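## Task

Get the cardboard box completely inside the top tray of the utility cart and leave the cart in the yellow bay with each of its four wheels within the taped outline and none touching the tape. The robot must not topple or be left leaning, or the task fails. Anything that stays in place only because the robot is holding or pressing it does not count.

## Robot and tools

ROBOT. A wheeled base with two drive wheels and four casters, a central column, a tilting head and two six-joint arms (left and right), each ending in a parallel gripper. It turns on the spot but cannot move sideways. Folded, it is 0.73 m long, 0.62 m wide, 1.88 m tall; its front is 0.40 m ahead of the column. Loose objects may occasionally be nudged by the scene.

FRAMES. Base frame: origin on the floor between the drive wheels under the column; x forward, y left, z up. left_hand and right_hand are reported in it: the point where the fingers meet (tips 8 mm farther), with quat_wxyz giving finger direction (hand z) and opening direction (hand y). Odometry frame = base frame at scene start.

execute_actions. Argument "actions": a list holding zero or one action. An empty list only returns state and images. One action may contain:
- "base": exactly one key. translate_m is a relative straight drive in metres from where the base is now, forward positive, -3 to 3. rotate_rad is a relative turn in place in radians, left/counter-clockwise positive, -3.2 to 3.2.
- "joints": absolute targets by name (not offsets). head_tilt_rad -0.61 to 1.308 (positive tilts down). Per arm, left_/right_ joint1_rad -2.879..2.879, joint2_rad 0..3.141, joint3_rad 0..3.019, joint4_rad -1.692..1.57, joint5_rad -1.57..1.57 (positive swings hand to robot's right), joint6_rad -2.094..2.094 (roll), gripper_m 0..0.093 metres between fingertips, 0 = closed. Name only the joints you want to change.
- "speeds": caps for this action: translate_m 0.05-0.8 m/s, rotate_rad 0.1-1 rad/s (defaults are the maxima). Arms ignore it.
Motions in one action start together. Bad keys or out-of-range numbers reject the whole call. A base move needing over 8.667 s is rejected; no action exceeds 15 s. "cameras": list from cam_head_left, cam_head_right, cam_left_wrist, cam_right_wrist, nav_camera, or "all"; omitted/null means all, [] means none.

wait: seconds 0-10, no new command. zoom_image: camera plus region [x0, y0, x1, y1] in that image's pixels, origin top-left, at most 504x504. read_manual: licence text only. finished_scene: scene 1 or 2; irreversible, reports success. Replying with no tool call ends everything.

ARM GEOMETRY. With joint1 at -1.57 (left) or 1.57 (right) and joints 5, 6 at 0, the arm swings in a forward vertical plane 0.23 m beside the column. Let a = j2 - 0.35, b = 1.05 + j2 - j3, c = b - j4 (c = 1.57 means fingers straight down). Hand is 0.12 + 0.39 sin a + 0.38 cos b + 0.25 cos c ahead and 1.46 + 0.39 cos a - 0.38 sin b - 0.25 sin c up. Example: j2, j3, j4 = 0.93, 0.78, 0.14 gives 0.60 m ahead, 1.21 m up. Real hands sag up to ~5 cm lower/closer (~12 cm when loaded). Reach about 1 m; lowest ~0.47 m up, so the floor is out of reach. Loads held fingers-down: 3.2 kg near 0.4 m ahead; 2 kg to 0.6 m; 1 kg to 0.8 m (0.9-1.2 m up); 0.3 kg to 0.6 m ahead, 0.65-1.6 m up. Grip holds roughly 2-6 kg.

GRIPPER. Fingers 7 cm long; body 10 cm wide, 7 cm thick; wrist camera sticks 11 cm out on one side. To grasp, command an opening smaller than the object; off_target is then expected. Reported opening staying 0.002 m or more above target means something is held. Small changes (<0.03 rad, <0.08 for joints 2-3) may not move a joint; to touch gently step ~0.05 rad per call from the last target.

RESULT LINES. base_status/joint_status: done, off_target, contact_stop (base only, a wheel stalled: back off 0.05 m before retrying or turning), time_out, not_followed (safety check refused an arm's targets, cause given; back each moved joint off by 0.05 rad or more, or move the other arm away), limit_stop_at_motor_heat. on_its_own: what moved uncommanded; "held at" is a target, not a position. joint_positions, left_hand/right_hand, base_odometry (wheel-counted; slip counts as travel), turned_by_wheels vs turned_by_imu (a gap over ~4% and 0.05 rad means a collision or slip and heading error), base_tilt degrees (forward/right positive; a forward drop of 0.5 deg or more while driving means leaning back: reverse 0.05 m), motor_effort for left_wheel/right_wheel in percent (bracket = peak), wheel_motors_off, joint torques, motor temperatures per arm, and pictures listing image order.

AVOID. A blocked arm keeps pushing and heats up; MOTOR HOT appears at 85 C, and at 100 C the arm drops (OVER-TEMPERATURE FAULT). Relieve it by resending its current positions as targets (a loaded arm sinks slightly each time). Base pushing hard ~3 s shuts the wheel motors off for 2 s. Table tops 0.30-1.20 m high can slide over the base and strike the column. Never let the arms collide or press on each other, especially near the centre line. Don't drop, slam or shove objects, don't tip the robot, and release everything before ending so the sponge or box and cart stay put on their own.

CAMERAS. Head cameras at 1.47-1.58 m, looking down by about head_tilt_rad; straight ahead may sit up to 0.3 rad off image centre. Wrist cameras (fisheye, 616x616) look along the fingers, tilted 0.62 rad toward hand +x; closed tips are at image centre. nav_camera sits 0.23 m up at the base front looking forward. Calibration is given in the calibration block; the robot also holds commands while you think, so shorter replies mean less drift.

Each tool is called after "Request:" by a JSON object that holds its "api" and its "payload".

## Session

Request:
{"api": "execute_actions", "payload": {"actions": []}}

Scene clock: 0.00 s.
Joint torques (N m, as the arm reports them, + toward a larger angle): no reading
Motor temperatures (°C, as the motors report them): left_arm=[19 22 21 20 19 22] | right_arm=[20 22 20 22 21 20]
base_odometry: x=+0.000 y=+0.000 heading=+0.000 (m, m, rad; odometry frame)
turned_by_wheels: +0.000 (rad since the last result)
turned_by_imu: +0.000 (rad since the last result)
base_tilt: forward=+0.0 right=+0.8 (deg)
base_status: not commanded
joint_positions: head_tilt_rad=+0.870 left_joint1_rad=-1.567 left_joint2_rad=+0.881 left_joint3_rad=+0.389 left_joint4_rad=-0.920 left_joint5_rad=-0.035 left_joint6_rad=-0.048 left_gripper_m=+0.095 right_joint1_rad=+1.575 right_joint2_rad=+0.862 right_joint3_rad=+0.359 right_joint4_rad=-0.961 right_joint5_rad=+0.008 right_joint6_rad=+0.002 right_gripper_m=+0.094
joint_status: not commanded
wheel_motors_off: 0
motor_effort: left_wheel=+3 right_wheel=+4 (%)
left_hand: x=+0.1414 y=+0.2314 z=+1.2506 quat_wxyz=(+0.429, +0.016, -0.903, -0.027) (m; base frame)
right_hand: x=+0.1231 y=-0.2260 z=+1.2643 quat_wxyz=(+0.453, +0.003, -0.891, +0.003) (m; base frame)
pictures: cam_head_left, cam_head_right, cam_left_wrist, cam_right_wrist, nav_camera
camera_calibration (this result's frames):
cam_head_left: T_world_to_cam=[[0.011318, -0.997768, -0.0658115, 0.149936], [-0.785797, 0.0318268, -0.617665, 0.986647], [0.618381, 0.0587052, -0.783682, 1.09294], [0, 0, 0, 1]] pos_world=[0.0977541, 0.0540381, 1.4758]
cam_head_right: T_world_to_cam=[[0.00557542, -0.996866, -0.0789081, 0.0571334], [-0.770686, 0.0459975, -0.635553, 1.01921], [0.637191, 0.0643569, -0.768014, 1.06613], [0, 0, 0, 1]] pos_world=[0.105846, -0.0585395, 1.47107]
cam_left_wrist: T_world_to_cam=[[0.0044494, -0.998523, -0.0541437, 0.29821], [-0.034441, -0.0542651, 0.997932, -1.22821], [-0.999397, -0.00257544, -0.0346316, 0.309384], [0, 0, 0, 1]] pos_world=[0.26557, 0.231917, 1.25253]
cam_right_wrist: T_world_to_cam=[[0.0138681, -0.999813, 0.0134845, -0.249736], [-0.00226942, 0.0134543, 0.999907, -1.25437], [-0.999901, -0.0138974, -0.00208241, 0.248903], [0, 0, 0, 1]] pos_world=[0.249495, -0.229353, 1.25814]
Images, in order (width x height): cam_head_left 504x504, cam_head_right 504x504, cam_left_wrist 616x616, cam_right_wrist 616x616, nav_camera 504x504.

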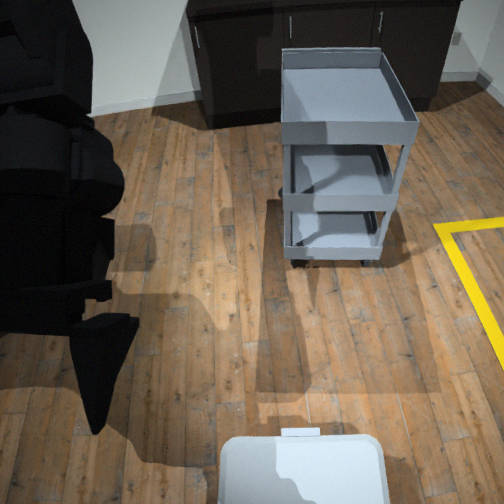

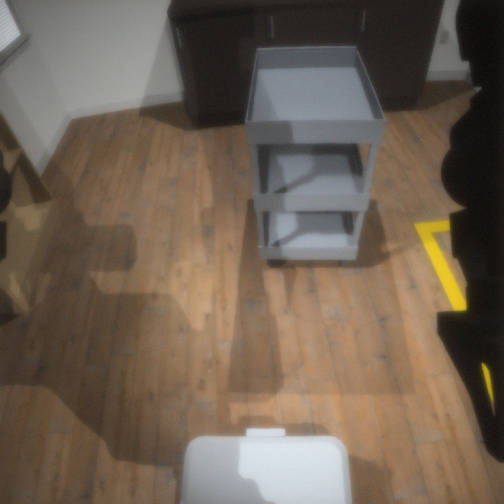

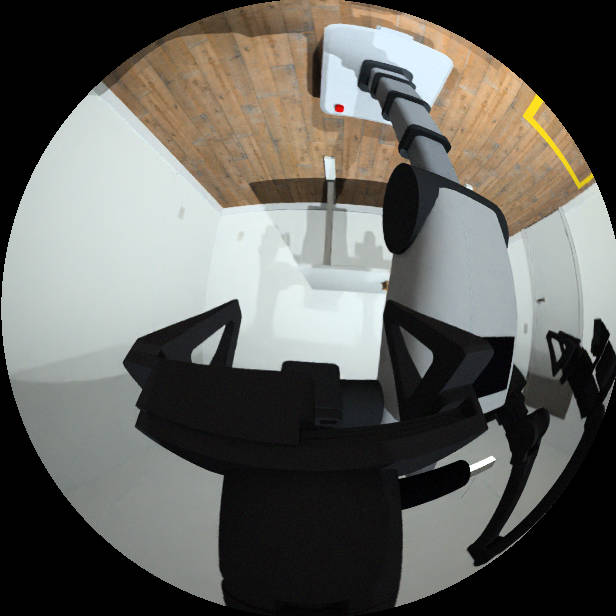

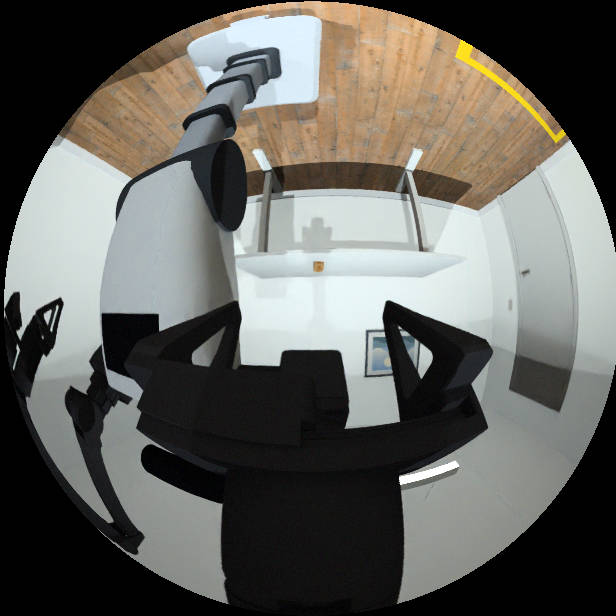

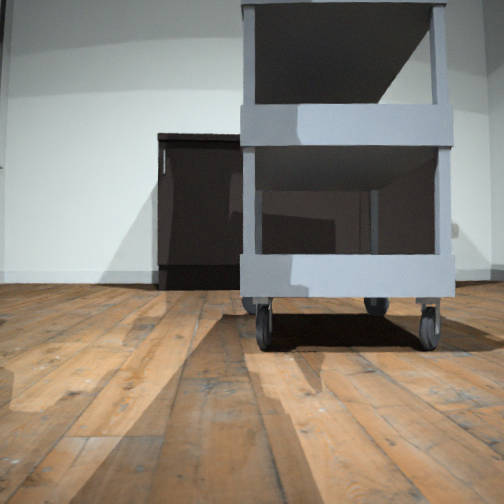

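Request:
{"api": "execute_actions", "payload": {"actions": [{"base":{"rotate_rad":-3.1},"joints":{"head_tilt_rad":0.6,"left_joint2_rad":1.0,"left_joint3_rad":1.17,"left_joint4_rad":-0.69,"left_joint5_rad":0,"left_joint6_rad":0}}], "cameras": []}}

Request:
{"api": "execute_actions", "payload": {"actions": [{"base":{"translate_m":0.4}}], "cameras": ["cam_head_right","cam_left_wrist"]}}

Scene clock: 8.20 s.
Joint torques (N m, as the arm reports them, + toward a larger angle): left_arm=[ -0.33 -15.26   6.25   0.81   0.18   0.1 ] | right_arm=[-0.01 -5.64 -1.31 -1.01  0.12  0.03]
Motor temperatures (°C, as the motors report them): left_arm=[19 23 22 20 19 22] | right_arm=[20 22 20 22 21 20]
base_odometry: x=+0.000 y=+0.000 heading=-3.099 (m, m, rad; odometry frame)
turned_by_wheels: -3.099 (rad since the last result)
turned_by_imu: -3.099 (rad since the last result)
base_tilt: forward=+0.1 right=+0.9 (deg)
base_status: done
joint_positions: head_tilt_rad=+0.617 left_joint1_rad=-1.567 left_joint2_rad=+1.005 left_joint3_rad=+1.155 left_joint4_rad=-0.690 left_joint5_rad=-0.004 left_joint6_rad=-0.006 left_gripper_m=+0.095 right_joint1_rad=+1.575 right_joint2_rad=+0.862 right_joint3_rad=+0.359 right_joint4_rad=-0.961 right_joint5_rad=+0.008 right_joint6_rad=+0.002 right_gripper_m=+0.095
joint_status: all done
wheel_motors_off: 0
motor_effort: left_wheel=+4(46) right_wheel=-4(41) (%)
left_hand: x=+0.5936 y=+0.2270 z=+1.2160 quat_wxyz=(+0.008, +0.004, -1.000, -0.004) (m; base frame)
right_hand: x=+0.1231 y=-0.2260 z=+1.2643 quat_wxyz=(+0.453, +0.003, -0.891, +0.003) (m; base frame)
pictures: none
No camera images: the call's "cameras" was empty. Leave "cameras" out to get every camera's image.

Scene clock: 10.60 s.
Joint torques (N m, as the arm reports them, + toward a larger angle): left_arm=[ -0.26 -14.81   6.4    0.91   0.19   0.05] | right_arm=[ 0.01 -5.96 -1.16 -0.9   0.12  0.03]
Motor temperatures (°C, as the motors report them): left_arm=[19 23 22 20 19 22] | right_arm=[20 22 20 22 21 20]
base_odometry: x=-0.400 y=-0.017 heading=-3.100 (m, m, rad; odometry frame)
turned_by_wheels: +0.000 (rad since the last result)
turned_by_imu: +0.001 (rad since the last result)
base_tilt: forward=-0.1 right=+1.1 (deg)
base_status: done
joint_positions: head_tilt_rad=+0.617 left_joint1_rad=-1.567 left_joint2_rad=+1.005 left_joint3_rad=+1.155 left_joint4_rad=-0.690 left_joint5_rad=-0.004 left_joint6_rad=-0.006 left_gripper_m=+0.095 right_joint1_rad=+1.575 right_joint2_rad=+0.862 right_joint3_rad=+0.360 right_joint4_rad=-0.961 right_joint5_rad=+0.008 right_joint6_rad=+0.002 right_gripper_m=+0.095
joint_status: not commanded
wheel_motors_off: 0
motor_effort: left_wheel=+0(63) right_wheel=+1(48) (%)
left_hand: x=+0.5936 y=+0.2270 z=+1.2160 quat_wxyz=(+0.008, +0.004, -1.000, -0.004) (m; base frame)
right_hand: x=+0.1234 y=-0.2260 z=+1.2642 quat_wxyz=(+0.453, +0.003, -0.892, +0.003) (m; base frame)
pictures: cam_head_right, cam_left_wrist
camera_calibration (this result's frames):
cam_head_right: T_world_to_cam=[[0.0252088, -0.996866, -0.0749806, 0.0501033], [-0.586426, 0.0459975, -0.808696, 1.27664], [0.80961, 0.0643569, -0.583429, 0.773245], [0, 0, 0, 1]] pos_world=[0.121363, -0.0585395, 1.4873]
cam_left_wrist: T_world_to_cam=[[0.00139071, -0.999997, -0.00218391, 0.22892], [-0.786949, -0.00244193, 0.617013, -0.280216], [-0.617017, 0.00086054, -0.78695, 1.44713], [0, 0, 0, 1]] pos_world=[0.672072, 0.226989, 1.31222]
Images, in order (width x height): cam_head_right 504x504, cam_left_wrist 616x616.

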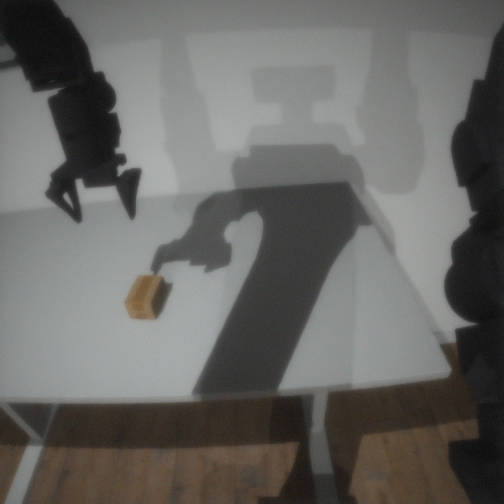

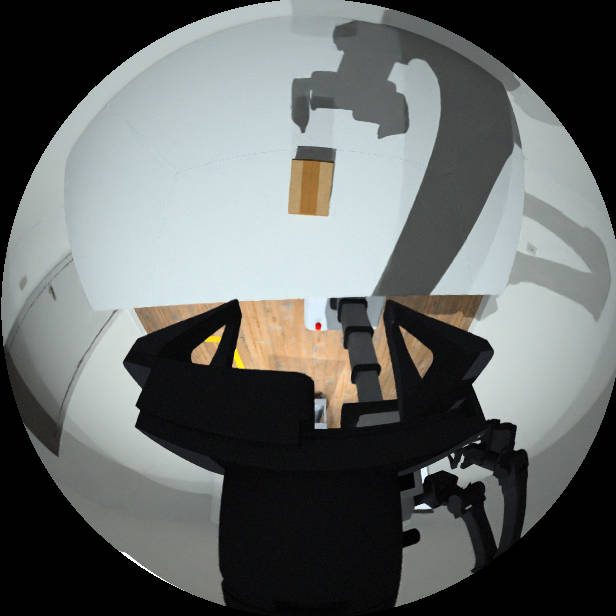

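Request:
{"api": "execute_actions", "payload": {"actions": [{"joints":{"left_joint2_rad":1.57,"left_joint3_rad":1.52,"left_joint4_rad":-0.47,"left_joint6_rad":0.07}}], "cameras": ["cam_head_right","cam_left_wrist"]}}

Request:
{"api": "execute_actions", "payload": {"actions": [{"joints":{"left_gripper_m":0.02}}], "cameras": ["cam_head_right"]}}

Scene clock: 16.63 s.
Joint torques (N m, as the arm reports them, + toward a larger angle): left_arm=[ -0.32 -19.32   5.09   0.7    0.18   0.09] | right_arm=[ 0.04 -5.68 -1.28 -1.02  0.12  0.04]
Motor temperatures (°C, as the motors report them): left_arm=[19 24 22 20 19 22] | right_arm=[20 22 20 22 21 20]
base_odometry: x=-0.400 y=-0.017 heading=-3.100 (m, m, rad; odometry frame)
turned_by_wheels: +0.000 (rad since the last result)
turned_by_imu: +0.002 (rad since the last result)
base_tilt: forward=-0.1 right=+0.9 (deg)
base_status: not commanded
joint_positions: head_tilt_rad=+0.617 left_joint1_rad=-1.567 left_joint2_rad=+1.588 left_joint3_rad=+1.499 left_joint4_rad=-0.469 left_joint5_rad=-0.004 left_joint6_rad=+0.063 left_gripper_m=+0.095 right_joint1_rad=+1.575 right_joint2_rad=+0.862 right_joint3_rad=+0.360 right_joint4_rad=-0.961 right_joint5_rad=+0.008 right_joint6_rad=+0.002 right_gripper_m=+0.095
joint_status: all done
wheel_motors_off: 0
motor_effort: left_wheel=+2(1) right_wheel=+1(1) (%)
left_hand: x=+0.6409 y=+0.2278 z=+0.9886 quat_wxyz=(+0.017, -0.030, -0.999, -0.003) (m; base frame)
right_hand: x=+0.1234 y=-0.2260 z=+1.2642 quat_wxyz=(+0.453, +0.003, -0.892, +0.003) (m; base frame)
pictures: cam_head_right, cam_left_wrist
camera_calibration (this result's frames):
cam_head_right: T_world_to_cam=[[0.0252089, -0.996866, -0.0749806, 0.0501033], [-0.586426, 0.0459975, -0.808696, 1.27664], [0.809611, 0.0643569, -0.583429, 0.773244], [0, 0, 0, 1]] pos_world=[0.121363, -0.0585395, 1.4873]
cam_left_wrist: T_world_to_cam=[[-0.0671658, -0.997742, 0.00011209, 0.270372], [-0.774715, 0.0522229, 0.630151, -0.135936], [-0.628734, 0.0422377, -0.776473, 1.28506], [0, 0, 0, 1]] pos_world=[0.720806, 0.222582, 1.08344]
Images, in order (width x height): cam_head_right 504x504, cam_left_wrist 616x616.

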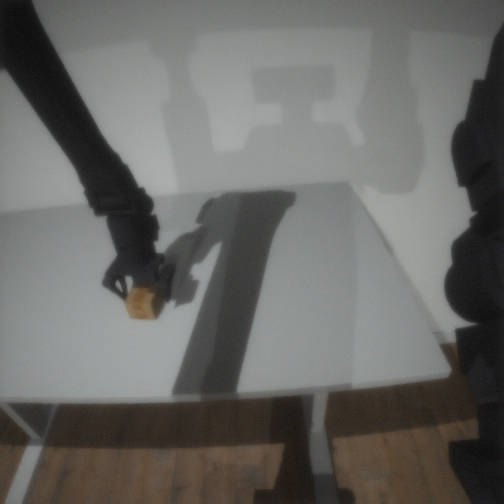

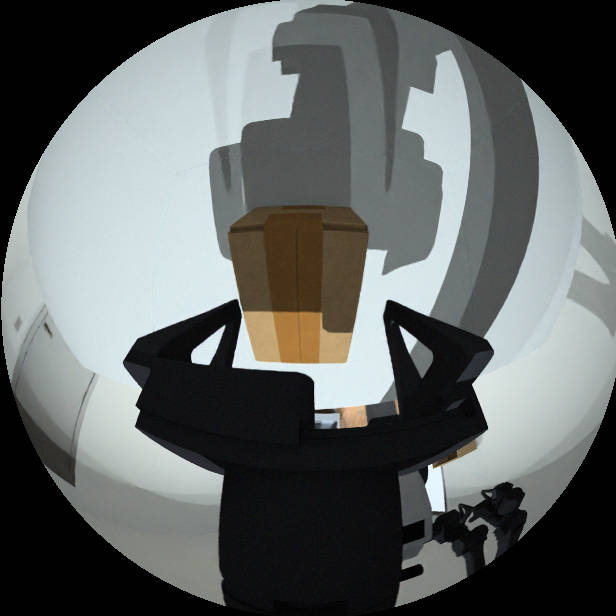

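Scene clock: 17.30 s.
Joint torques (N m, as the arm reports them, + toward a larger angle): left_arm=[ -0.48 -18.94   5.14   0.73   0.15   0.07] | right_arm=[-0.16 -5.88 -1.29 -1.05  0.13  0.02]
Motor temperatures (°C, as the motors report them): left_arm=[19 24 22 20 19 22] | right_arm=[20 22 20 22 21 20]
base_odometry: x=-0.400 y=-0.017 heading=-3.100 (m, m, rad; odometry frame)
turned_by_wheels: +0.000 (rad since the last result)
turned_by_imu: +0.000 (rad since the last result)
base_tilt: forward=+0.0 right=+0.9 (deg)
base_status: not commanded
joint_positions: head_tilt_rad=+0.617 left_joint1_rad=-1.567 left_joint2_rad=+1.588 left_joint3_rad=+1.499 left_joint4_rad=-0.469 left_joint5_rad=-0.003 left_joint6_rad=+0.063 left_gripper_m=+0.060 right_joint1_rad=+1.575 right_joint2_rad=+0.862 right_joint3_rad=+0.360 right_joint4_rad=-0.961 right_joint5_rad=+0.008 right_joint6_rad=+0.002 right_gripper_m=+0.095
joint_status: left_gripper_m off_target (ended at +0.060, target +0.020)
wheel_motors_off: 0
motor_effort: left_wheel=+1(2) right_wheel=+1(1) (%)
left_hand: x=+0.6409 y=+0.2277 z=+0.9886 quat_wxyz=(+0.017, -0.031, -0.999, -0.003) (m; base frame)
right_hand: x=+0.1234 y=-0.2260 z=+1.2642 quat_wxyz=(+0.453, +0.003, -0.892, +0.003) (m; base frame)
pictures: cam_head_right
camera_calibration (this result's frames):
cam_head_right: T_world_to_cam=[[0.0252088, -0.996866, -0.0749806, 0.0501033], [-0.586426, 0.0459975, -0.808696, 1.27664], [0.80961, 0.0643569, -0.583429, 0.773245], [0, 0, 0, 1]] pos_world=[0.121363, -0.0585395, 1.4873]
Images, in order (width x height): cam_head_right 504x504.

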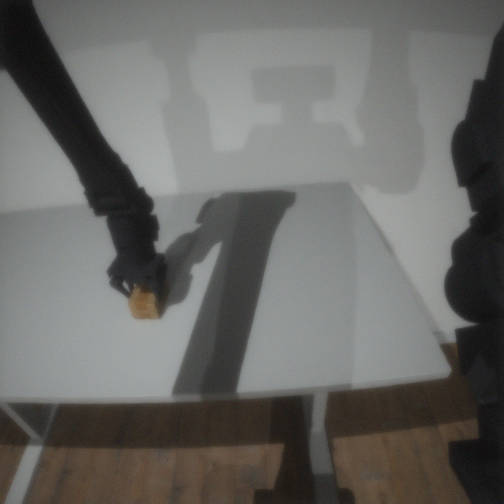

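Request:
{"api": "execute_actions", "payload": {"actions": [{"joints":{"left_joint2_rad":1.2,"left_joint3_rad":1.2,"head_tilt_rad":0.9}}], "cameras": []}}

Request:
{"api": "execute_actions", "payload": {"actions": [{"base":{"rotate_rad":2.92}}], "cameras": []}}

Request:
{"api": "execute_actions", "payload": {"actions": [{"base":{"translate_m":1.02}}], "cameras": []}}

Request:
{"api": "execute_actions", "payload": {"actions": [{"base":{"rotate_rad":-0.12},"joints":{"left_joint2_rad":1.7,"left_joint3_rad":1.8,"left_joint4_rad":-0.6}}], "cameras": ["cam_head_right","cam_left_wrist"]}}

Scene clock: 22.97 s.
Joint torques (N m, as the arm reports them, + toward a larger angle): left_arm=[ -0.45 -14.77   4.57   0.98   0.16   0.06] | right_arm=[-0.04 -5.71 -1.27 -0.97  0.11  0.03]
Motor temperatures (°C, as the motors report them): left_arm=[19 24 22 20 19 22] | right_arm=[20 22 20 22 21 20]
base_odometry: x=-0.400 y=-0.017 heading=-3.100 (m, m, rad; odometry frame)
turned_by_wheels: +0.000 (rad since the last result)
turned_by_imu: +0.001 (rad since the last result)
base_tilt: forward=+0.0 right=+0.9 (deg)
base_status: not commanded
joint_positions: head_tilt_rad=+0.901 left_joint1_rad=-1.567 left_joint2_rad=+1.187 left_joint3_rad=+1.200 left_joint4_rad=-0.469 left_joint5_rad=-0.003 left_joint6_rad=+0.063 left_gripper_m=+0.060 right_joint1_rad=+1.575 right_joint2_rad=+0.862 right_joint3_rad=+0.360 right_joint4_rad=-0.961 right_joint5_rad=+0.008 right_joint6_rad=+0.002 right_gripper_m=+0.095
joint_status: all done
wheel_motors_off: 0
motor_effort: left_wheel=+1(0) right_wheel=+1(2) (%)
left_hand: x=+0.6222 y=+0.2272 z=+1.1389 quat_wxyz=(-0.033, -0.031, -0.999, -0.004) (m; base frame)
right_hand: x=+0.1234 y=-0.2260 z=+1.2642 quat_wxyz=(+0.453, +0.003, -0.892, +0.003) (m; base frame)
pictures: none
No camera images: the call's "cameras" was empty. Leave "cameras" out to get every camera's image.

Scene clock: 27.40 s.
Joint torques (N m, as the arm reports them, + toward a larger angle): left_arm=[ -0.39 -14.8    4.72   0.94   0.16   0.08] | right_arm=[-0.04 -5.75 -1.21 -1.06  0.13  0.03]
Motor temperatures (°C, as the motors report them): left_arm=[19 25 22 20 19 22] | right_arm=[20 22 20 22 21 20]
base_odometry: x=-0.400 y=-0.017 heading=-0.181 (m, m, rad; odometry frame)
turned_by_wheels: +2.919 (rad since the last result)
turned_by_imu: +2.923 (rad since the last result)
base_tilt: forward=+0.0 right=+0.7 (deg)
base_status: done
joint_positions: head_tilt_rad=+0.901 left_joint1_rad=-1.567 left_joint2_rad=+1.187 left_joint3_rad=+1.200 left_joint4_rad=-0.469 left_joint5_rad=-0.003 left_joint6_rad=+0.063 left_gripper_m=+0.060 right_joint1_rad=+1.575 right_joint2_rad=+0.862 right_joint3_rad=+0.360 right_joint4_rad=-0.961 right_joint5_rad=+0.008 right_joint6_rad=+0.002 right_gripper_m=+0.095
joint_status: not commanded
wheel_motors_off: 0
motor_effort: left_wheel=-4(53) right_wheel=+4(34) (%)
left_hand: x=+0.6222 y=+0.2272 z=+1.1389 quat_wxyz=(-0.033, -0.031, -0.999, -0.004) (m; base frame)
right_hand: x=+0.1234 y=-0.2260 z=+1.2642 quat_wxyz=(+0.453, +0.003, -0.892, +0.003) (m; base frame)
pictures: none
No camera images: the call's "cameras" was empty. Leave "cameras" out to get every camera's image.

Scene clock: 30.67 s.
Joint torques (N m, as the arm reports them, + toward a larger angle): left_arm=[ -0.17 -14.75   4.88   0.87   0.17   0.1 ] | right_arm=[-0.03 -5.8  -1.44 -1.08  0.12  0.03]
Motor temperatures (°C, as the motors report them): left_arm=[19 25 23 20 19 22] | right_arm=[20 22 20 22 21 20]
base_odometry: x=+0.604 y=-0.200 heading=-0.181 (m, m, rad; odometry frame)
turned_by_wheels: +0.000 (rad since the last result)
turned_by_imu: +0.003 (rad since the last result)
base_tilt: forward=+0.0 right=+1.0 (deg)
base_status: done
joint_positions: head_tilt_rad=+0.902 left_joint1_rad=-1.567 left_joint2_rad=+1.190 left_joint3_rad=+1.195 left_joint4_rad=-0.469 left_joint5_rad=-0.003 left_joint6_rad=+0.063 left_gripper_m=+0.060 right_joint1_rad=+1.575 right_joint2_rad=+0.862 right_joint3_rad=+0.362 right_joint4_rad=-0.961 right_joint5_rad=+0.008 right_joint6_rad=+0.002 right_gripper_m=+0.095
joint_status: not commanded
wheel_motors_off: 0
motor_effort: left_wheel=+0(54) right_wheel=+0(55) (%)
left_hand: x=+0.6190 y=+0.2272 z=+1.1367 quat_wxyz=(-0.030, -0.031, -0.999, -0.004) (m; base frame)
right_hand: x=+0.1244 y=-0.2260 z=+1.2639 quat_wxyz=(+0.452, +0.003, -0.892, +0.003) (m; base frame)
pictures: none
No camera images: the call's "cameras" was empty. Leave "cameras" out to get every camera's image.

Scene clock: 32.00 s.
Joint torques (N m, as the arm reports them, + toward a larger angle): left_arm=[ -0.87 -20.73   6.57   0.67   0.14   0.09] | right_arm=[-0.05 -5.81 -1.35 -1.07  0.12  0.03]
Motor temperatures (°C, as the motors report them): left_arm=[19 25 23 20 19 22] | right_arm=[20 22 20 22 21 20]
base_odometry: x=+0.604 y=-0.200 heading=-0.299 (m, m, rad; odometry frame)
turned_by_wheels: -0.118 (rad since the last result)
turned_by_imu: -0.118 (rad since the last result)
base_tilt: forward=-0.1 right=+0.8 (deg)
base_status: done
joint_positions: head_tilt_rad=+0.902 left_joint1_rad=-1.567 left_joint2_rad=+1.716 left_joint3_rad=+1.771 left_joint4_rad=-0.596 left_joint5_rad=-0.002 left_joint6_rad=+0.063 left_gripper_m=+0.060 right_joint1_rad=+1.575 right_joint2_rad=+0.862 right_joint3_rad=+0.362 right_joint4_rad=-0.961 right_joint5_rad=+0.008 right_joint6_rad=+0.002 right_gripper_m=+0.095
joint_status: all done
wheel_motors_off: 0
motor_effort: left_wheel=+1(37) right_wheel=-1(42) (%)
left_hand: x=+0.7053 y=+0.2278 z=+0.9672 quat_wxyz=(+0.009, -0.031, -0.999, -0.003) (m; base frame)
right_hand: x=+0.1244 y=-0.2260 z=+1.2639 quat_wxyz=(+0.452, +0.003, -0.892, +0.003) (m; base frame)
pictures: cam_head_right, cam_left_wrist
camera_calibration (this result's frames):
cam_head_right: T_world_to_cam=[[0.0031099, -0.996866, -0.0790437, 0.0574654], [-0.790147, 0.0459975, -0.611189, 0.982664], [0.61291, 0.0643569, -0.787528, 1.09739], [0, 0, 0, 1]] pos_world=[0.103667, -0.0585395, 1.46936]
cam_left_wrist: T_world_to_cam=[[-0.0679529, -0.997689, 0.00018588, 0.275172], [-0.784432, 0.0535431, 0.6179, -0.0541774], [-0.616481, 0.0418423, -0.786257, 1.30985], [0, 0, 0, 1]] pos_world=[0.783701, 0.222629, 1.06331]
Images, in order (width x height): cam_head_right 504x504, cam_left_wrist 616x616.

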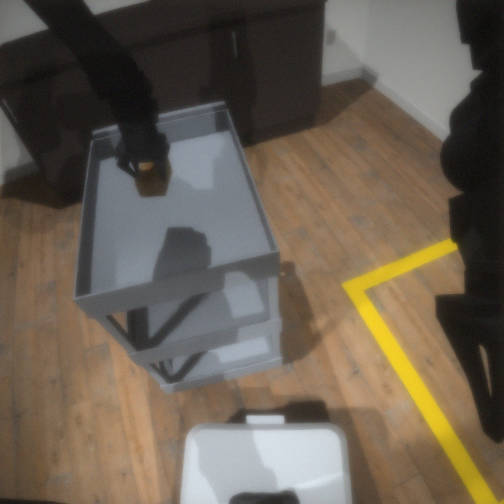

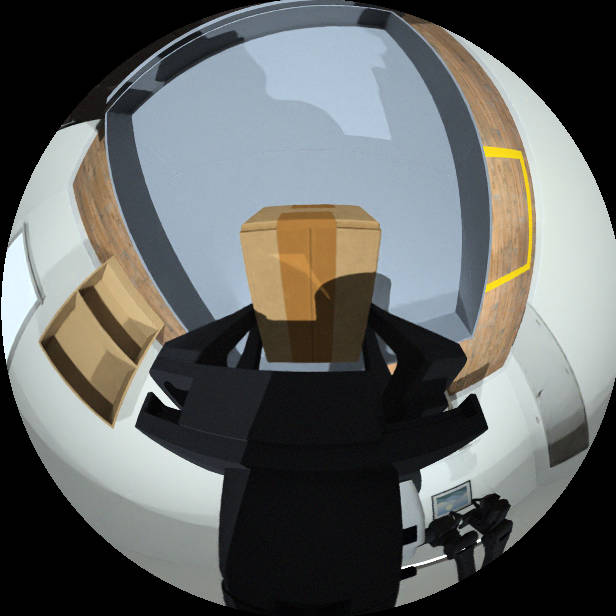

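Request:
{"api": "execute_actions", "payload": {"actions": [{"joints":{"left_joint2_rad":2.04,"left_joint3_rad":2.11}}], "cameras": ["cam_head_right"]}}

Request:
{"api": "execute_actions", "payload": {"actions": [{"joints":{"left_gripper_m":0.093}}], "cameras": []}}

Request:
{"api": "execute_actions", "payload": {"actions": [{"joints":{"left_joint2_rad":1.68,"left_joint3_rad":1.7,"right_joint2_rad":1.3,"right_joint3_rad":1.2,"right_joint4_rad":-0.35}}], "cameras": []}}

Request:
{"api": "execute_actions", "payload": {"actions": [{"base":{"rotate_rad":0.3},"joints":{"left_joint2_rad":1.72,"left_joint3_rad":1.57,"left_joint4_rad":-0.35,"left_joint6_rad":0,"right_joint2_rad":1.72,"right_joint3_rad":1.57}}], "cameras": ["cam_head_right","cam_left_wrist","cam_right_wrist"]}}

Scene clock: 36.63 s.
Joint torques (N m, as the arm reports them, + toward a larger angle): left_arm=[ -0.51 -21.36   6.38   0.71   0.14   0.09] | right_arm=[ 0.12 -5.66 -1.55 -1.06  0.12  0.02]
Motor temperatures (°C, as the motors report them): left_arm=[19 25 23 20 19 22] | right_arm=[20 22 20 22 21 20]
base_odometry: x=+0.604 y=-0.200 heading=-0.299 (m, m, rad; odometry frame)
turned_by_wheels: +0.000 (rad since the last result)
turned_by_imu: +0.002 (rad since the last result)
base_tilt: forward=-0.1 right=+0.9 (deg)
base_status: not commanded
joint_positions: head_tilt_rad=+0.902 left_joint1_rad=-1.567 left_joint2_rad=+2.056 left_joint3_rad=+2.083 left_joint4_rad=-0.597 left_joint5_rad=-0.002 left_joint6_rad=+0.063 left_gripper_m=+0.060 right_joint1_rad=+1.575 right_joint2_rad=+0.862 right_joint3_rad=+0.361 right_joint4_rad=-0.961 right_joint5_rad=+0.008 right_joint6_rad=+0.002 right_gripper_m=+0.095
joint_status: all done
wheel_motors_off: 0
motor_effort: left_wheel=+6(6) right_wheel=-2(3) (%)
left_hand: x=+0.6935 y=+0.2283 z=+0.8319 quat_wxyz=(+0.023, -0.030, -0.999, -0.002) (m; base frame)
right_hand: x=+0.1242 y=-0.2260 z=+1.2639 quat_wxyz=(+0.452, +0.003, -0.892, +0.003) (m; base frame)
pictures: cam_head_right
camera_calibration (this result's frames):
cam_head_right: T_world_to_cam=[[0.0031099, -0.996866, -0.0790437, 0.0574654], [-0.790147, 0.0459975, -0.611189, 0.982664], [0.61291, 0.0643569, -0.787528, 1.09739], [0, 0, 0, 1]] pos_world=[0.103667, -0.0585395, 1.46936]
Images, in order (width x height): cam_head_right 504x504.

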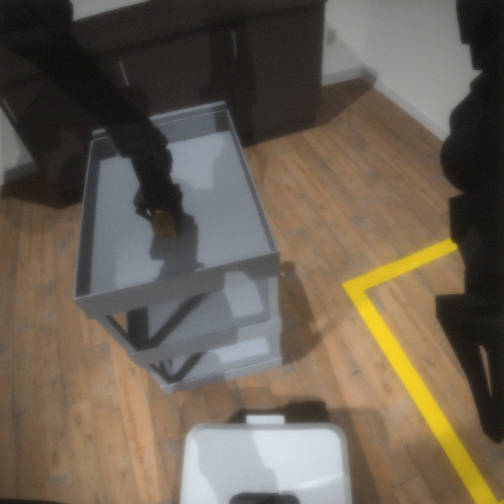

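Scene clock: 37.30 s.
Joint torques (N m, as the arm reports them, + toward a larger angle): left_arm=[ -0.39 -21.17   6.23   0.63   0.14   0.08] | right_arm=[ 0.1  -5.79 -1.4  -1.08  0.12  0.02]
Motor temperatures (°C, as the motors report them): left_arm=[19 25 23 20 19 22] | right_arm=[20 22 20 22 21 20]
base_odometry: x=+0.604 y=-0.200 heading=-0.299 (m, m, rad; odometry frame)
turned_by_wheels: +0.000 (rad since the last result)
turned_by_imu: +0.000 (rad since the last result)
base_tilt: forward=+0.0 right=+0.9 (deg)
base_status: not commanded
joint_positions: head_tilt_rad=+0.902 left_joint1_rad=-1.567 left_joint2_rad=+2.056 left_joint3_rad=+2.083 left_joint4_rad=-0.597 left_joint5_rad=-0.002 left_joint6_rad=+0.063 left_gripper_m=+0.093 right_joint1_rad=+1.575 right_joint2_rad=+0.862 right_joint3_rad=+0.361 right_joint4_rad=-0.961 right_joint5_rad=+0.008 right_joint6_rad=+0.002 right_gripper_m=+0.095
joint_status: all done
wheel_motors_off: 0
motor_effort: left_wheel=+4(4) right_wheel=-3(3) (%)
left_hand: x=+0.6935 y=+0.2283 z=+0.8319 quat_wxyz=(+0.023, -0.030, -0.999, -0.002) (m; base frame)
right_hand: x=+0.1242 y=-0.2260 z=+1.2639 quat_wxyz=(+0.452, +0.003, -0.892, +0.003) (m; base frame)
pictures: none
No camera images: the call's "cameras" was empty. Leave "cameras" out to get every camera's image.

Scene clock: 38.77 s.
Joint torques (N m, as the arm reports them, + toward a larger angle): left_arm=[ -0.61 -18.06   4.48   0.69   0.14   0.07] | right_arm=[  0.39 -14.49   4.96   0.53   0.11   0.02]
Motor temperatures (°C, as the motors report them): left_arm=[19 25 23 20 19 22] | right_arm=[20 22 20 22 21 20]
base_odometry: x=+0.604 y=-0.200 heading=-0.299 (m, m, rad; odometry frame)
turned_by_wheels: +0.000 (rad since the last result)
turned_by_imu: +0.001 (rad since the last result)
base_tilt: forward=+0.0 right=+0.9 (deg)
base_status: not commanded
joint_positions: head_tilt_rad=+0.902 left_joint1_rad=-1.567 left_joint2_rad=+1.662 left_joint3_rad=+1.701 left_joint4_rad=-0.597 left_joint5_rad=-0.002 left_joint6_rad=+0.063 left_gripper_m=+0.093 right_joint1_rad=+1.575 right_joint2_rad=+1.295 right_joint3_rad=+1.195 right_joint4_rad=-0.352 right_joint5_rad=+0.008 right_joint6_rad=+0.002 right_gripper_m=+0.095
joint_status: all done
wheel_motors_off: 0
motor_effort: left_wheel=+7(9) right_wheel=-3(3) (%)
left_hand: x=+0.6916 y=+0.2278 z=+0.9845 quat_wxyz=(+0.017, -0.030, -0.999, -0.002) (m; base frame)
right_hand: x=+0.6112 y=-0.2245 z=+1.0868 quat_wxyz=(-0.036, +0.000, -0.999, +0.002) (m; base frame)
pictures: none
No camera images: the call's "cameras" was empty. Leave "cameras" out to get every camera's image.

Scene clock: 40.37 s.
Joint torques (N m, as the arm reports them, + toward a larger angle): left_arm=[ -0.57 -18.39   3.6    1.24   0.14  -0.09] | right_arm=[ -0.27 -17.12   5.8    0.44   0.1    0.02]
Motor temperatures (°C, as the motors report them): left_arm=[19 25 23 20 19 22] | right_arm=[20 22 20 22 21 20]
base_odometry: x=+0.604 y=-0.200 heading=+0.000 (m, m, rad; odometry frame)
turned_by_wheels: +0.299 (rad since the last result)
turned_by_imu: +0.297 (rad since the last result)
base_tilt: forward=+0.0 right=+1.0 (deg)
base_status: done
joint_positions: head_tilt_rad=+0.902 left_joint1_rad=-1.566 left_joint2_rad=+1.723 left_joint3_rad=+1.563 left_joint4_rad=-0.361 left_joint5_rad=-0.002 left_joint6_rad=+0.006 left_gripper_m=+0.093 right_joint1_rad=+1.576 right_joint2_rad=+1.731 right_joint3_rad=+1.548 right_joint4_rad=-0.352 right_joint5_rad=+0.008 right_joint6_rad=+0.002 right_gripper_m=+0.095
joint_status: all done
wheel_motors_off: 0
motor_effort: left_wheel=+0(46) right_wheel=+0(48) (%)
left_hand: x=+0.6382 y=+0.2284 z=+0.9277 quat_wxyz=(-0.002, -0.002, -1.000, -0.003) (m; base frame)
right_hand: x=+0.6268 y=-0.2228 z=+0.9216 quat_wxyz=(+0.006, +0.000, -1.000, +0.002) (m; base frame)
pictures: cam_head_right, cam_left_wrist, cam_right_wrist
camera_calibration (this result's frames):
cam_head_right: T_world_to_cam=[[0.0031099, -0.996866, -0.0790437, 0.0574654], [-0.790147, 0.0459975, -0.611189, 0.982664], [0.61291, 0.0643569, -0.787528, 1.09739], [0, 0, 0, 1]] pos_world=[0.103667, -0.0585395, 1.46936]
cam_left_wrist: T_world_to_cam=[[-0.0104627, -0.999944, -0.00175431, 0.236809], [-0.799185, 0.00730762, 0.601041, -0.0467772], [-0.600994, 0.00769051, -0.799217, 1.24736], [0, 0, 0, 1]] pos_world=[0.71475, 0.227545, 1.02544]
cam_right_wrist: T_world_to_cam=[[-0.00363256, -0.999881, 0.0149891, -0.239306], [-0.80245, 0.0118589, 0.596601, -0.0377597], [-0.596708, -0.00986084, -0.802398, 1.23763], [0, 0, 0, 1]] pos_world=[0.707333, -0.226625, 1.01918]
Images, in order (width x height): cam_head_right 504x504, cam_left_wrist 616x616, cam_right_wrist 616x616.

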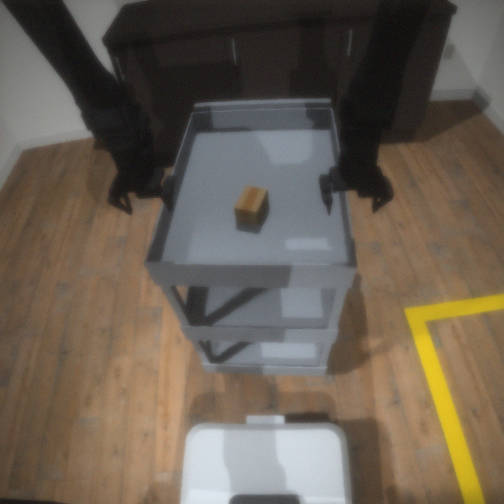

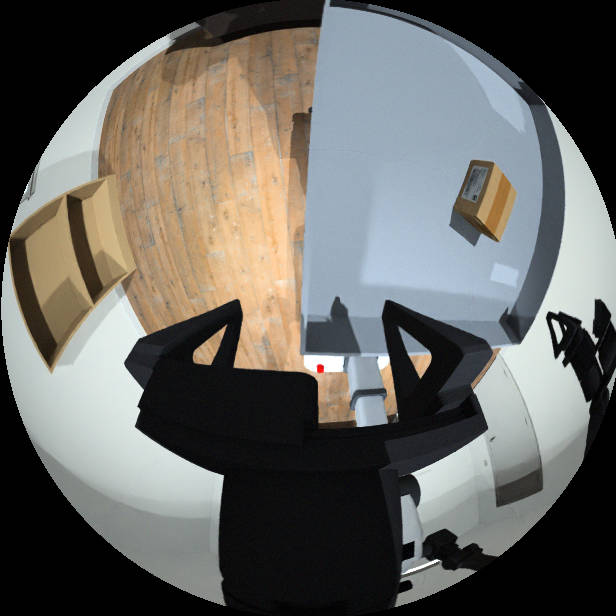

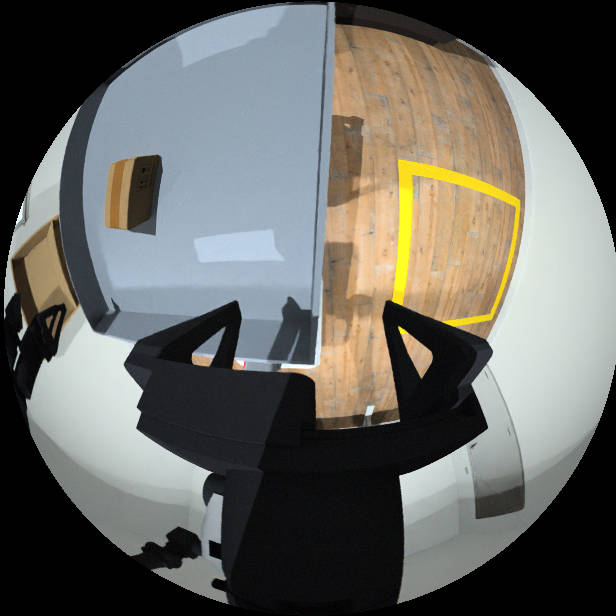

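Request:
{"api": "execute_actions", "payload": {"actions": [{"joints":{"left_joint2_rad":1.97,"left_joint3_rad":1.82,"right_joint2_rad":1.97,"right_joint3_rad":1.82}}], "cameras": []}}

Request:
{"api": "execute_actions", "payload": {"actions": [{"joints":{"left_gripper_m":0,"right_gripper_m":0}}], "cameras": []}}

Request:
{"api": "execute_actions", "payload": {"actions": [{"base":{"rotate_rad":-1.35},"speeds":{"rotate_rad":0.35}}], "cameras": ["cam_head_right","cam_left_wrist","cam_right_wrist"]}}

Scene clock: 46.80 s.
Joint torques (N m, as the arm reports them, + toward a larger angle): left_arm=[ -0.5  -19.13   4.29   0.86   0.16  -0.08] | right_arm=[  0.04 -17.5    5.25   0.51   0.13   0.03]
Motor temperatures (°C, as the motors report them): left_arm=[19 26 23 20 19 22] | right_arm=[20 23 21 22 21 20]
base_odometry: x=+0.604 y=-0.200 heading=+0.000 (m, m, rad; odometry frame)
turned_by_wheels: +0.000 (rad since the last result)
turned_by_imu: +0.001 (rad since the last result)
base_tilt: forward=-0.1 right=+1.0 (deg)
base_status: not commanded
joint_positions: head_tilt_rad=+0.902 left_joint1_rad=-1.566 left_joint2_rad=+1.981 left_joint3_rad=+1.804 left_joint4_rad=-0.354 left_joint5_rad=-0.002 left_joint6_rad=+0.006 left_gripper_m=+0.093 right_joint1_rad=+1.576 right_joint2_rad=+1.983 right_joint3_rad=+1.802 right_joint4_rad=-0.352 right_joint5_rad=+0.008 right_joint6_rad=+0.002 right_gripper_m=+0.095
joint_status: all done
wheel_motors_off: 0
motor_effort: left_wheel=-5(3) right_wheel=+4(4) (%)
left_hand: x=+0.6362 y=+0.2288 z=+0.8267 quat_wxyz=(+0.003, -0.002, -1.000, -0.003) (m; base frame)
right_hand: x=+0.6337 y=-0.2224 z=+0.8250 quat_wxyz=(+0.005, +0.000, -1.000, +0.002) (m; base frame)
pictures: none
No camera images: the call's "cameras" was empty. Leave "cameras" out to get every camera's image.

Scene clock: 47.60 s.
Joint torques (N m, as the arm reports them, + toward a larger angle): left_arm=[ -1.3  -19.05   4.15   0.93   0.09  -0.52] | right_arm=[  0.59 -17.65   5.2    0.48   0.15  -0.17]
Motor temperatures (°C, as the motors report them): left_arm=[19 26 23 20 19 22] | right_arm=[20 23 21 22 21 20]
base_odometry: x=+0.604 y=-0.200 heading=+0.000 (m, m, rad; odometry frame)
turned_by_wheels: +0.000 (rad since the last result)
turned_by_imu: +0.000 (rad since the last result)
base_tilt: forward=+0.1 right=+0.9 (deg)
base_status: not commanded
joint_positions: head_tilt_rad=+0.902 left_joint1_rad=-1.560 left_joint2_rad=+1.981 left_joint3_rad=+1.804 left_joint4_rad=-0.354 left_joint5_rad=-0.001 left_joint6_rad=+0.042 left_gripper_m=+0.006 right_joint1_rad=+1.569 right_joint2_rad=+1.983 right_joint3_rad=+1.802 right_joint4_rad=-0.351 right_joint5_rad=+0.007 right_joint6_rad=+0.025 right_gripper_m=+0.006
joint_status: left_gripper_m off_target (ended at +0.006, target +0.000); right_gripper_m off_target (ended at +0.005, target +0.000)
wheel_motors_off: 0
motor_effort: left_wheel=-2(5) right_wheel=+4(4) (%)
left_hand: x=+0.6362 y=+0.2338 z=+0.8268 quat_wxyz=(+0.003, -0.018, -1.000, -0.005) (m; base frame)
right_hand: x=+0.6339 y=-0.2282 z=+0.8250 quat_wxyz=(+0.004, -0.013, -1.000, +0.004) (m; base frame)
pictures: none
No camera images: the call's "cameras" was empty. Leave "cameras" out to get every camera's image.

Scene clock: 52.40 s.
Joint torques (N m, as the arm reports them, + toward a larger angle): left_arm=[  0.8  -19.12   3.16   0.44   0.15  -0.29] | right_arm=[  2.02 -18.44   2.66  -0.15   0.28  -0.01]
Motor temperatures (°C, as the motors report them): left_arm=[19 26 23 20 19 22] | right_arm=[20 23 21 22 21 20]
base_odometry: x=+0.604 y=-0.200 heading=-1.350 (m, m, rad; odometry frame)
turned_by_wheels: -1.350 (rad since the last result)
turned_by_imu: -1.334 (rad since the last result)
base_tilt: forward=+0.0 right=+0.9 (deg)
base_status: done
joint_positions: head_tilt_rad=+0.902 left_joint1_rad=-1.583 left_joint2_rad=+1.984 left_joint3_rad=+1.821 left_joint4_rad=-0.338 left_joint5_rad=-0.003 left_joint6_rad=+0.024 left_gripper_m=+0.006 right_joint1_rad=+1.545 right_joint2_rad=+1.991 right_joint3_rad=+1.834 right_joint4_rad=-0.328 right_joint5_rad=+0.004 right_joint6_rad=+0.006 right_gripper_m=+0.005
joint_status: not commanded
wheel_motors_off: 0
motor_effort: left_wheel=+0(78) right_wheel=-5(55) (%)
left_hand: x=+0.6480 y=+0.2154 z=+0.8273 quat_wxyz=(-0.011, -0.015, -1.000, +0.003) (m; base frame)
right_hand: x=+0.6536 y=-0.2475 z=+0.8255 quat_wxyz=(-0.019, -0.009, -1.000, +0.013) (m; base frame)
pictures: cam_head_right, cam_left_wrist, cam_right_wrist
camera_calibration (this result's frames):
cam_head_right: T_world_to_cam=[[0.00310991, -0.996866, -0.0790437, 0.0574654], [-0.790147, 0.0459975, -0.611189, 0.982664], [0.61291, 0.0643569, -0.787528, 1.09739], [0, 0, 0, 1]] pos_world=[0.103667, -0.0585395, 1.46936]
cam_left_wrist: T_world_to_cam=[[-0.0366049, -0.999269, 0.0110343, 0.229918], [-0.809938, 0.0361336, 0.585401, 0.0351984], [-0.585372, 0.0124914, -0.810669, 1.17141], [0, 0, 0, 1]] pos_world=[0.722633, 0.213845, 0.926481]
cam_right_wrist: T_world_to_cam=[[-0.0237202, -0.999003, 0.0378225, -0.267903], [-0.830571, 0.0407493, 0.55542, 0.10091], [-0.556407, -0.0182396, -0.83071, 1.17116], [0, 0, 0, 1]] pos_world=[0.729099, -0.250386, 0.926979]
Images, in order (width x height): cam_head_right 504x504, cam_left_wrist 616x616, cam_right_wrist 616x616.

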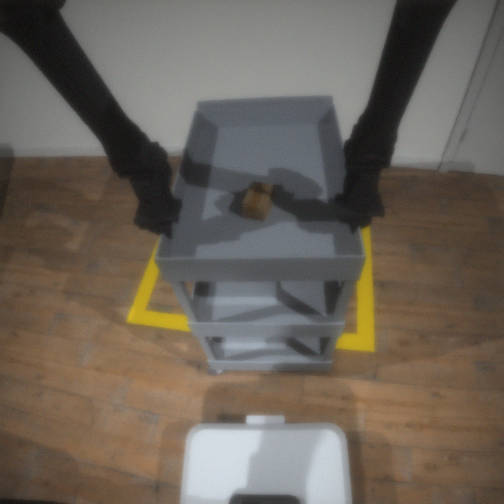

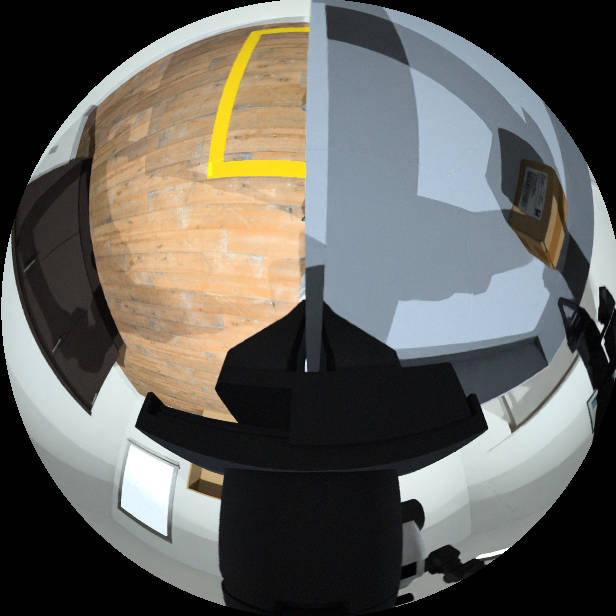

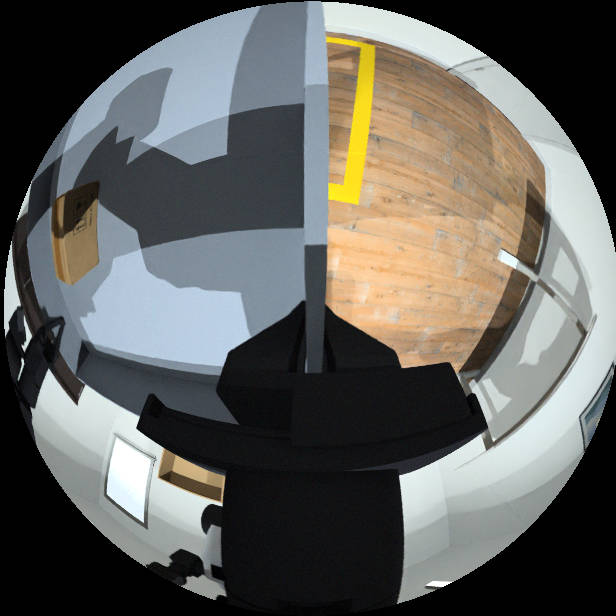

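Request:
{"api": "execute_actions", "payload": {"actions": [{"base":{"translate_m":0.35},"speeds":{"translate_m":0.2}}], "cameras": []}}

Request:
{"api": "execute_actions", "payload": {"actions": [{"joints":{"left_gripper_m":0.093,"right_gripper_m":0.093}}], "cameras": []}}

Request:
{"api": "execute_actions", "payload": {"actions": [{"joints":{"left_joint2_rad":1.72,"left_joint3_rad":1.6,"right_joint2_rad":1.72,"right_joint3_rad":1.6}}], "cameras": []}}

Request:
{"api": "execute_actions", "payload": {"actions": [{"base":{"translate_m":-0.5}}], "cameras": ["cam_head_right","nav_camera"]}}

Scene clock: 60.50 s.
Joint torques (N m, as the arm reports them, + toward a larger angle): left_arm=[  1.58 -19.35   3.76   1.03   0.31  -0.7 ] | right_arm=[  2.89 -17.27   6.06   1.19   0.4   -0.28]
Motor temperatures (°C, as the motors report them): left_arm=[19 26 22 20 19 22] | right_arm=[20 24 21 22 21 20]
base_odometry: x=+0.681 y=-0.542 heading=-1.352 (m, m, rad; odometry frame)
turned_by_wheels: -0.002 (rad since the last result)
turned_by_imu: +0.001 (rad since the last result)
base_tilt: forward=+0.0 right=+1.1 (deg)
base_status: done
joint_positions: head_tilt_rad=+0.902 left_joint1_rad=-1.598 left_joint2_rad=+1.982 left_joint3_rad=+1.810 left_joint4_rad=-0.354 left_joint5_rad=-0.007 left_joint6_rad=+0.056 left_gripper_m=+0.006 right_joint1_rad=+1.530 right_joint2_rad=+1.981 right_joint3_rad=+1.791 right_joint4_rad=-0.376 right_joint5_rad=+0.000 right_joint6_rad=+0.040 right_gripper_m=+0.006
joint_status: not commanded
wheel_motors_off: 0
motor_effort: left_wheel=-3(55) right_wheel=+0(50) (%)
left_hand: x=+0.6383 y=+0.2035 z=+0.8269 quat_wxyz=(+0.001, -0.035, -0.999, +0.008) (m; base frame)
right_hand: x=+0.6221 y=-0.2585 z=+0.8256 quat_wxyz=(+0.021, -0.030, -0.999, +0.018) (m; base frame)
pictures: none
No camera images: the call's "cameras" was empty. Leave "cameras" out to get every camera's image.

Scene clock: 61.27 s.
Joint torques (N m, as the arm reports them, + toward a larger angle): left_arm=[  0.4  -19.17   3.79   1.02   0.22  -0.08] | right_arm=[  0.15 -16.96   5.78   0.84   0.27  -0.09]
Motor temperatures (°C, as the motors report them): left_arm=[19 26 22 20 19 22] | right_arm=[20 24 21 22 21 20]
base_odometry: x=+0.681 y=-0.542 heading=-1.352 (m, m, rad; odometry frame)
turned_by_wheels: +0.000 (rad since the last result)
turned_by_imu: +0.000 (rad since the last result)
base_tilt: forward=-0.1 right=+0.8 (deg)
base_status: not commanded
joint_positions: head_tilt_rad=+0.902 left_joint1_rad=-1.574 left_joint2_rad=+1.981 left_joint3_rad=+1.810 left_joint4_rad=-0.354 left_joint5_rad=-0.004 left_joint6_rad=+0.008 left_gripper_m=+0.093 right_joint1_rad=+1.573 right_joint2_rad=+1.981 right_joint3_rad=+1.796 right_joint4_rad=-0.364 right_joint5_rad=+0.004 right_joint6_rad=+0.014 right_gripper_m=+0.093
joint_status: all done
wheel_motors_off: 0
motor_effort: left_wheel=+0(2) right_wheel=-1(2) (%)
left_hand: x=+0.6389 y=+0.2228 z=+0.8270 quat_wxyz=(+0.001, -0.005, -1.000, -0.001) (m; base frame)
right_hand: x=+0.6283 y=-0.2245 z=+0.8255 quat_wxyz=(+0.013, -0.006, -1.000, +0.001) (m; base frame)
pictures: none
No camera images: the call's "cameras" was empty. Leave "cameras" out to get every camera's image.

Scene clock: 62.57 s.
Joint torques (N m, as the arm reports them, + toward a larger angle): left_arm=[  0.14 -17.12   3.79   1.12   0.22  -0.08] | right_arm=[  0.23 -17.16   3.96   0.74   0.25  -0.08]
Motor temperatures (°C, as the motors report them): left_arm=[19 26 22 20 19 22] | right_arm=[20 24 21 22 21 20]
base_odometry: x=+0.681 y=-0.542 heading=-1.352 (m, m, rad; odometry frame)
turned_by_wheels: +0.000 (rad since the last result)
turned_by_imu: +0.000 (rad since the last result)
base_tilt: forward=+0.0 right=+0.9 (deg)
base_status: not commanded
joint_positions: head_tilt_rad=+0.902 left_joint1_rad=-1.574 left_joint2_rad=+1.702 left_joint3_rad=+1.599 left_joint4_rad=-0.354 left_joint5_rad=-0.004 left_joint6_rad=+0.008 left_gripper_m=+0.093 right_joint1_rad=+1.573 right_joint2_rad=+1.709 right_joint3_rad=+1.606 right_joint4_rad=-0.356 right_joint5_rad=+0.004 right_joint6_rad=+0.014 right_gripper_m=+0.093
joint_status: all done
wheel_motors_off: 0
motor_effort: left_wheel=+2(0) right_wheel=-1(2) (%)
left_hand: x=+0.6720 y=+0.2230 z=+0.9444 quat_wxyz=(-0.033, -0.005, -0.999, -0.001) (m; base frame)
right_hand: x=+0.6720 y=-0.2247 z=+0.9415 quat_wxyz=(-0.032, -0.006, -0.999, +0.001) (m; base frame)
pictures: none
No camera images: the call's "cameras" was empty. Leave "cameras" out to get every camera's image.

Scene clock: 65.13 s.
Joint torques (N m, as the arm reports them, + toward a larger angle): left_arm=[  0.15 -17.36   4.14   1.16   0.2   -0.09] | right_arm=[  0.12 -17.04   4.07   0.75   0.25  -0.08]
Motor temperatures (°C, as the motors report them): left_arm=[19 26 22 20 19 22] | right_arm=[20 24 21 22 21 20]
base_odometry: x=+0.572 y=-0.054 heading=-1.353 (m, m, rad; odometry frame)
turned_by_wheels: -0.001 (rad since the last result)
turned_by_imu: -0.001 (rad since the last result)
base_tilt: forward=-0.1 right=+1.1 (deg)
base_status: done
joint_positions: head_tilt_rad=+0.902 left_joint1_rad=-1.574 left_joint2_rad=+1.704 left_joint3_rad=+1.596 left_joint4_rad=-0.354 left_joint5_rad=-0.004 left_joint6_rad=+0.008 left_gripper_m=+0.093 right_joint1_rad=+1.573 right_joint2_rad=+1.711 right_joint3_rad=+1.602 right_joint4_rad=-0.356 right_joint5_rad=+0.004 right_joint6_rad=+0.014 right_gripper_m=+0.093
joint_status: not commanded
wheel_motors_off: 0
motor_effort: left_wheel=+0(41) right_wheel=+1(58) (%)
left_hand: x=+0.6694 y=+0.2230 z=+0.9429 quat_wxyz=(-0.031, -0.004, -1.000, -0.001) (m; base frame)
right_hand: x=+0.6688 y=-0.2247 z=+0.9396 quat_wxyz=(-0.029, -0.006, -1.000, +0.001) (m; base frame)
pictures: cam_head_right, nav_camera
camera_calibration (this result's frames):
cam_head_right: T_world_to_cam=[[0.00307496, -0.996866, -0.0790451, 0.0574693], [-0.790417, 0.0459975, -0.61084, 0.982139], [0.612562, 0.0643569, -0.787798, 1.09783], [0, 0, 0, 1]] pos_world=[0.103636, -0.0585395, 1.46934]
Images, in order (width x height): cam_head_right 504x504, nav_camera 504x504.

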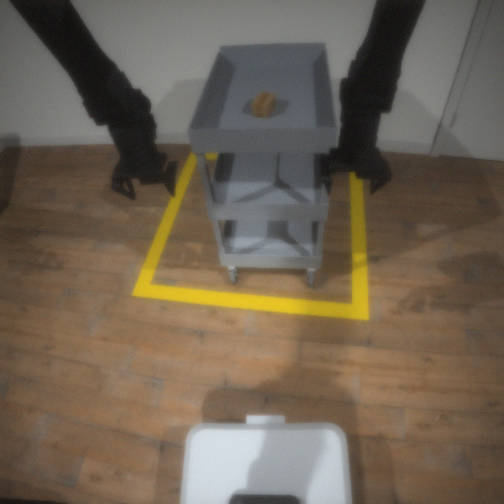

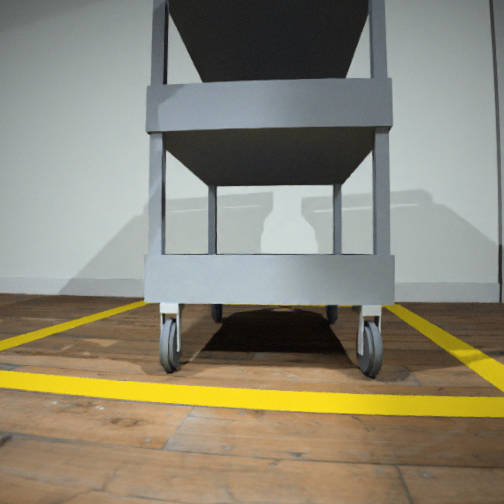

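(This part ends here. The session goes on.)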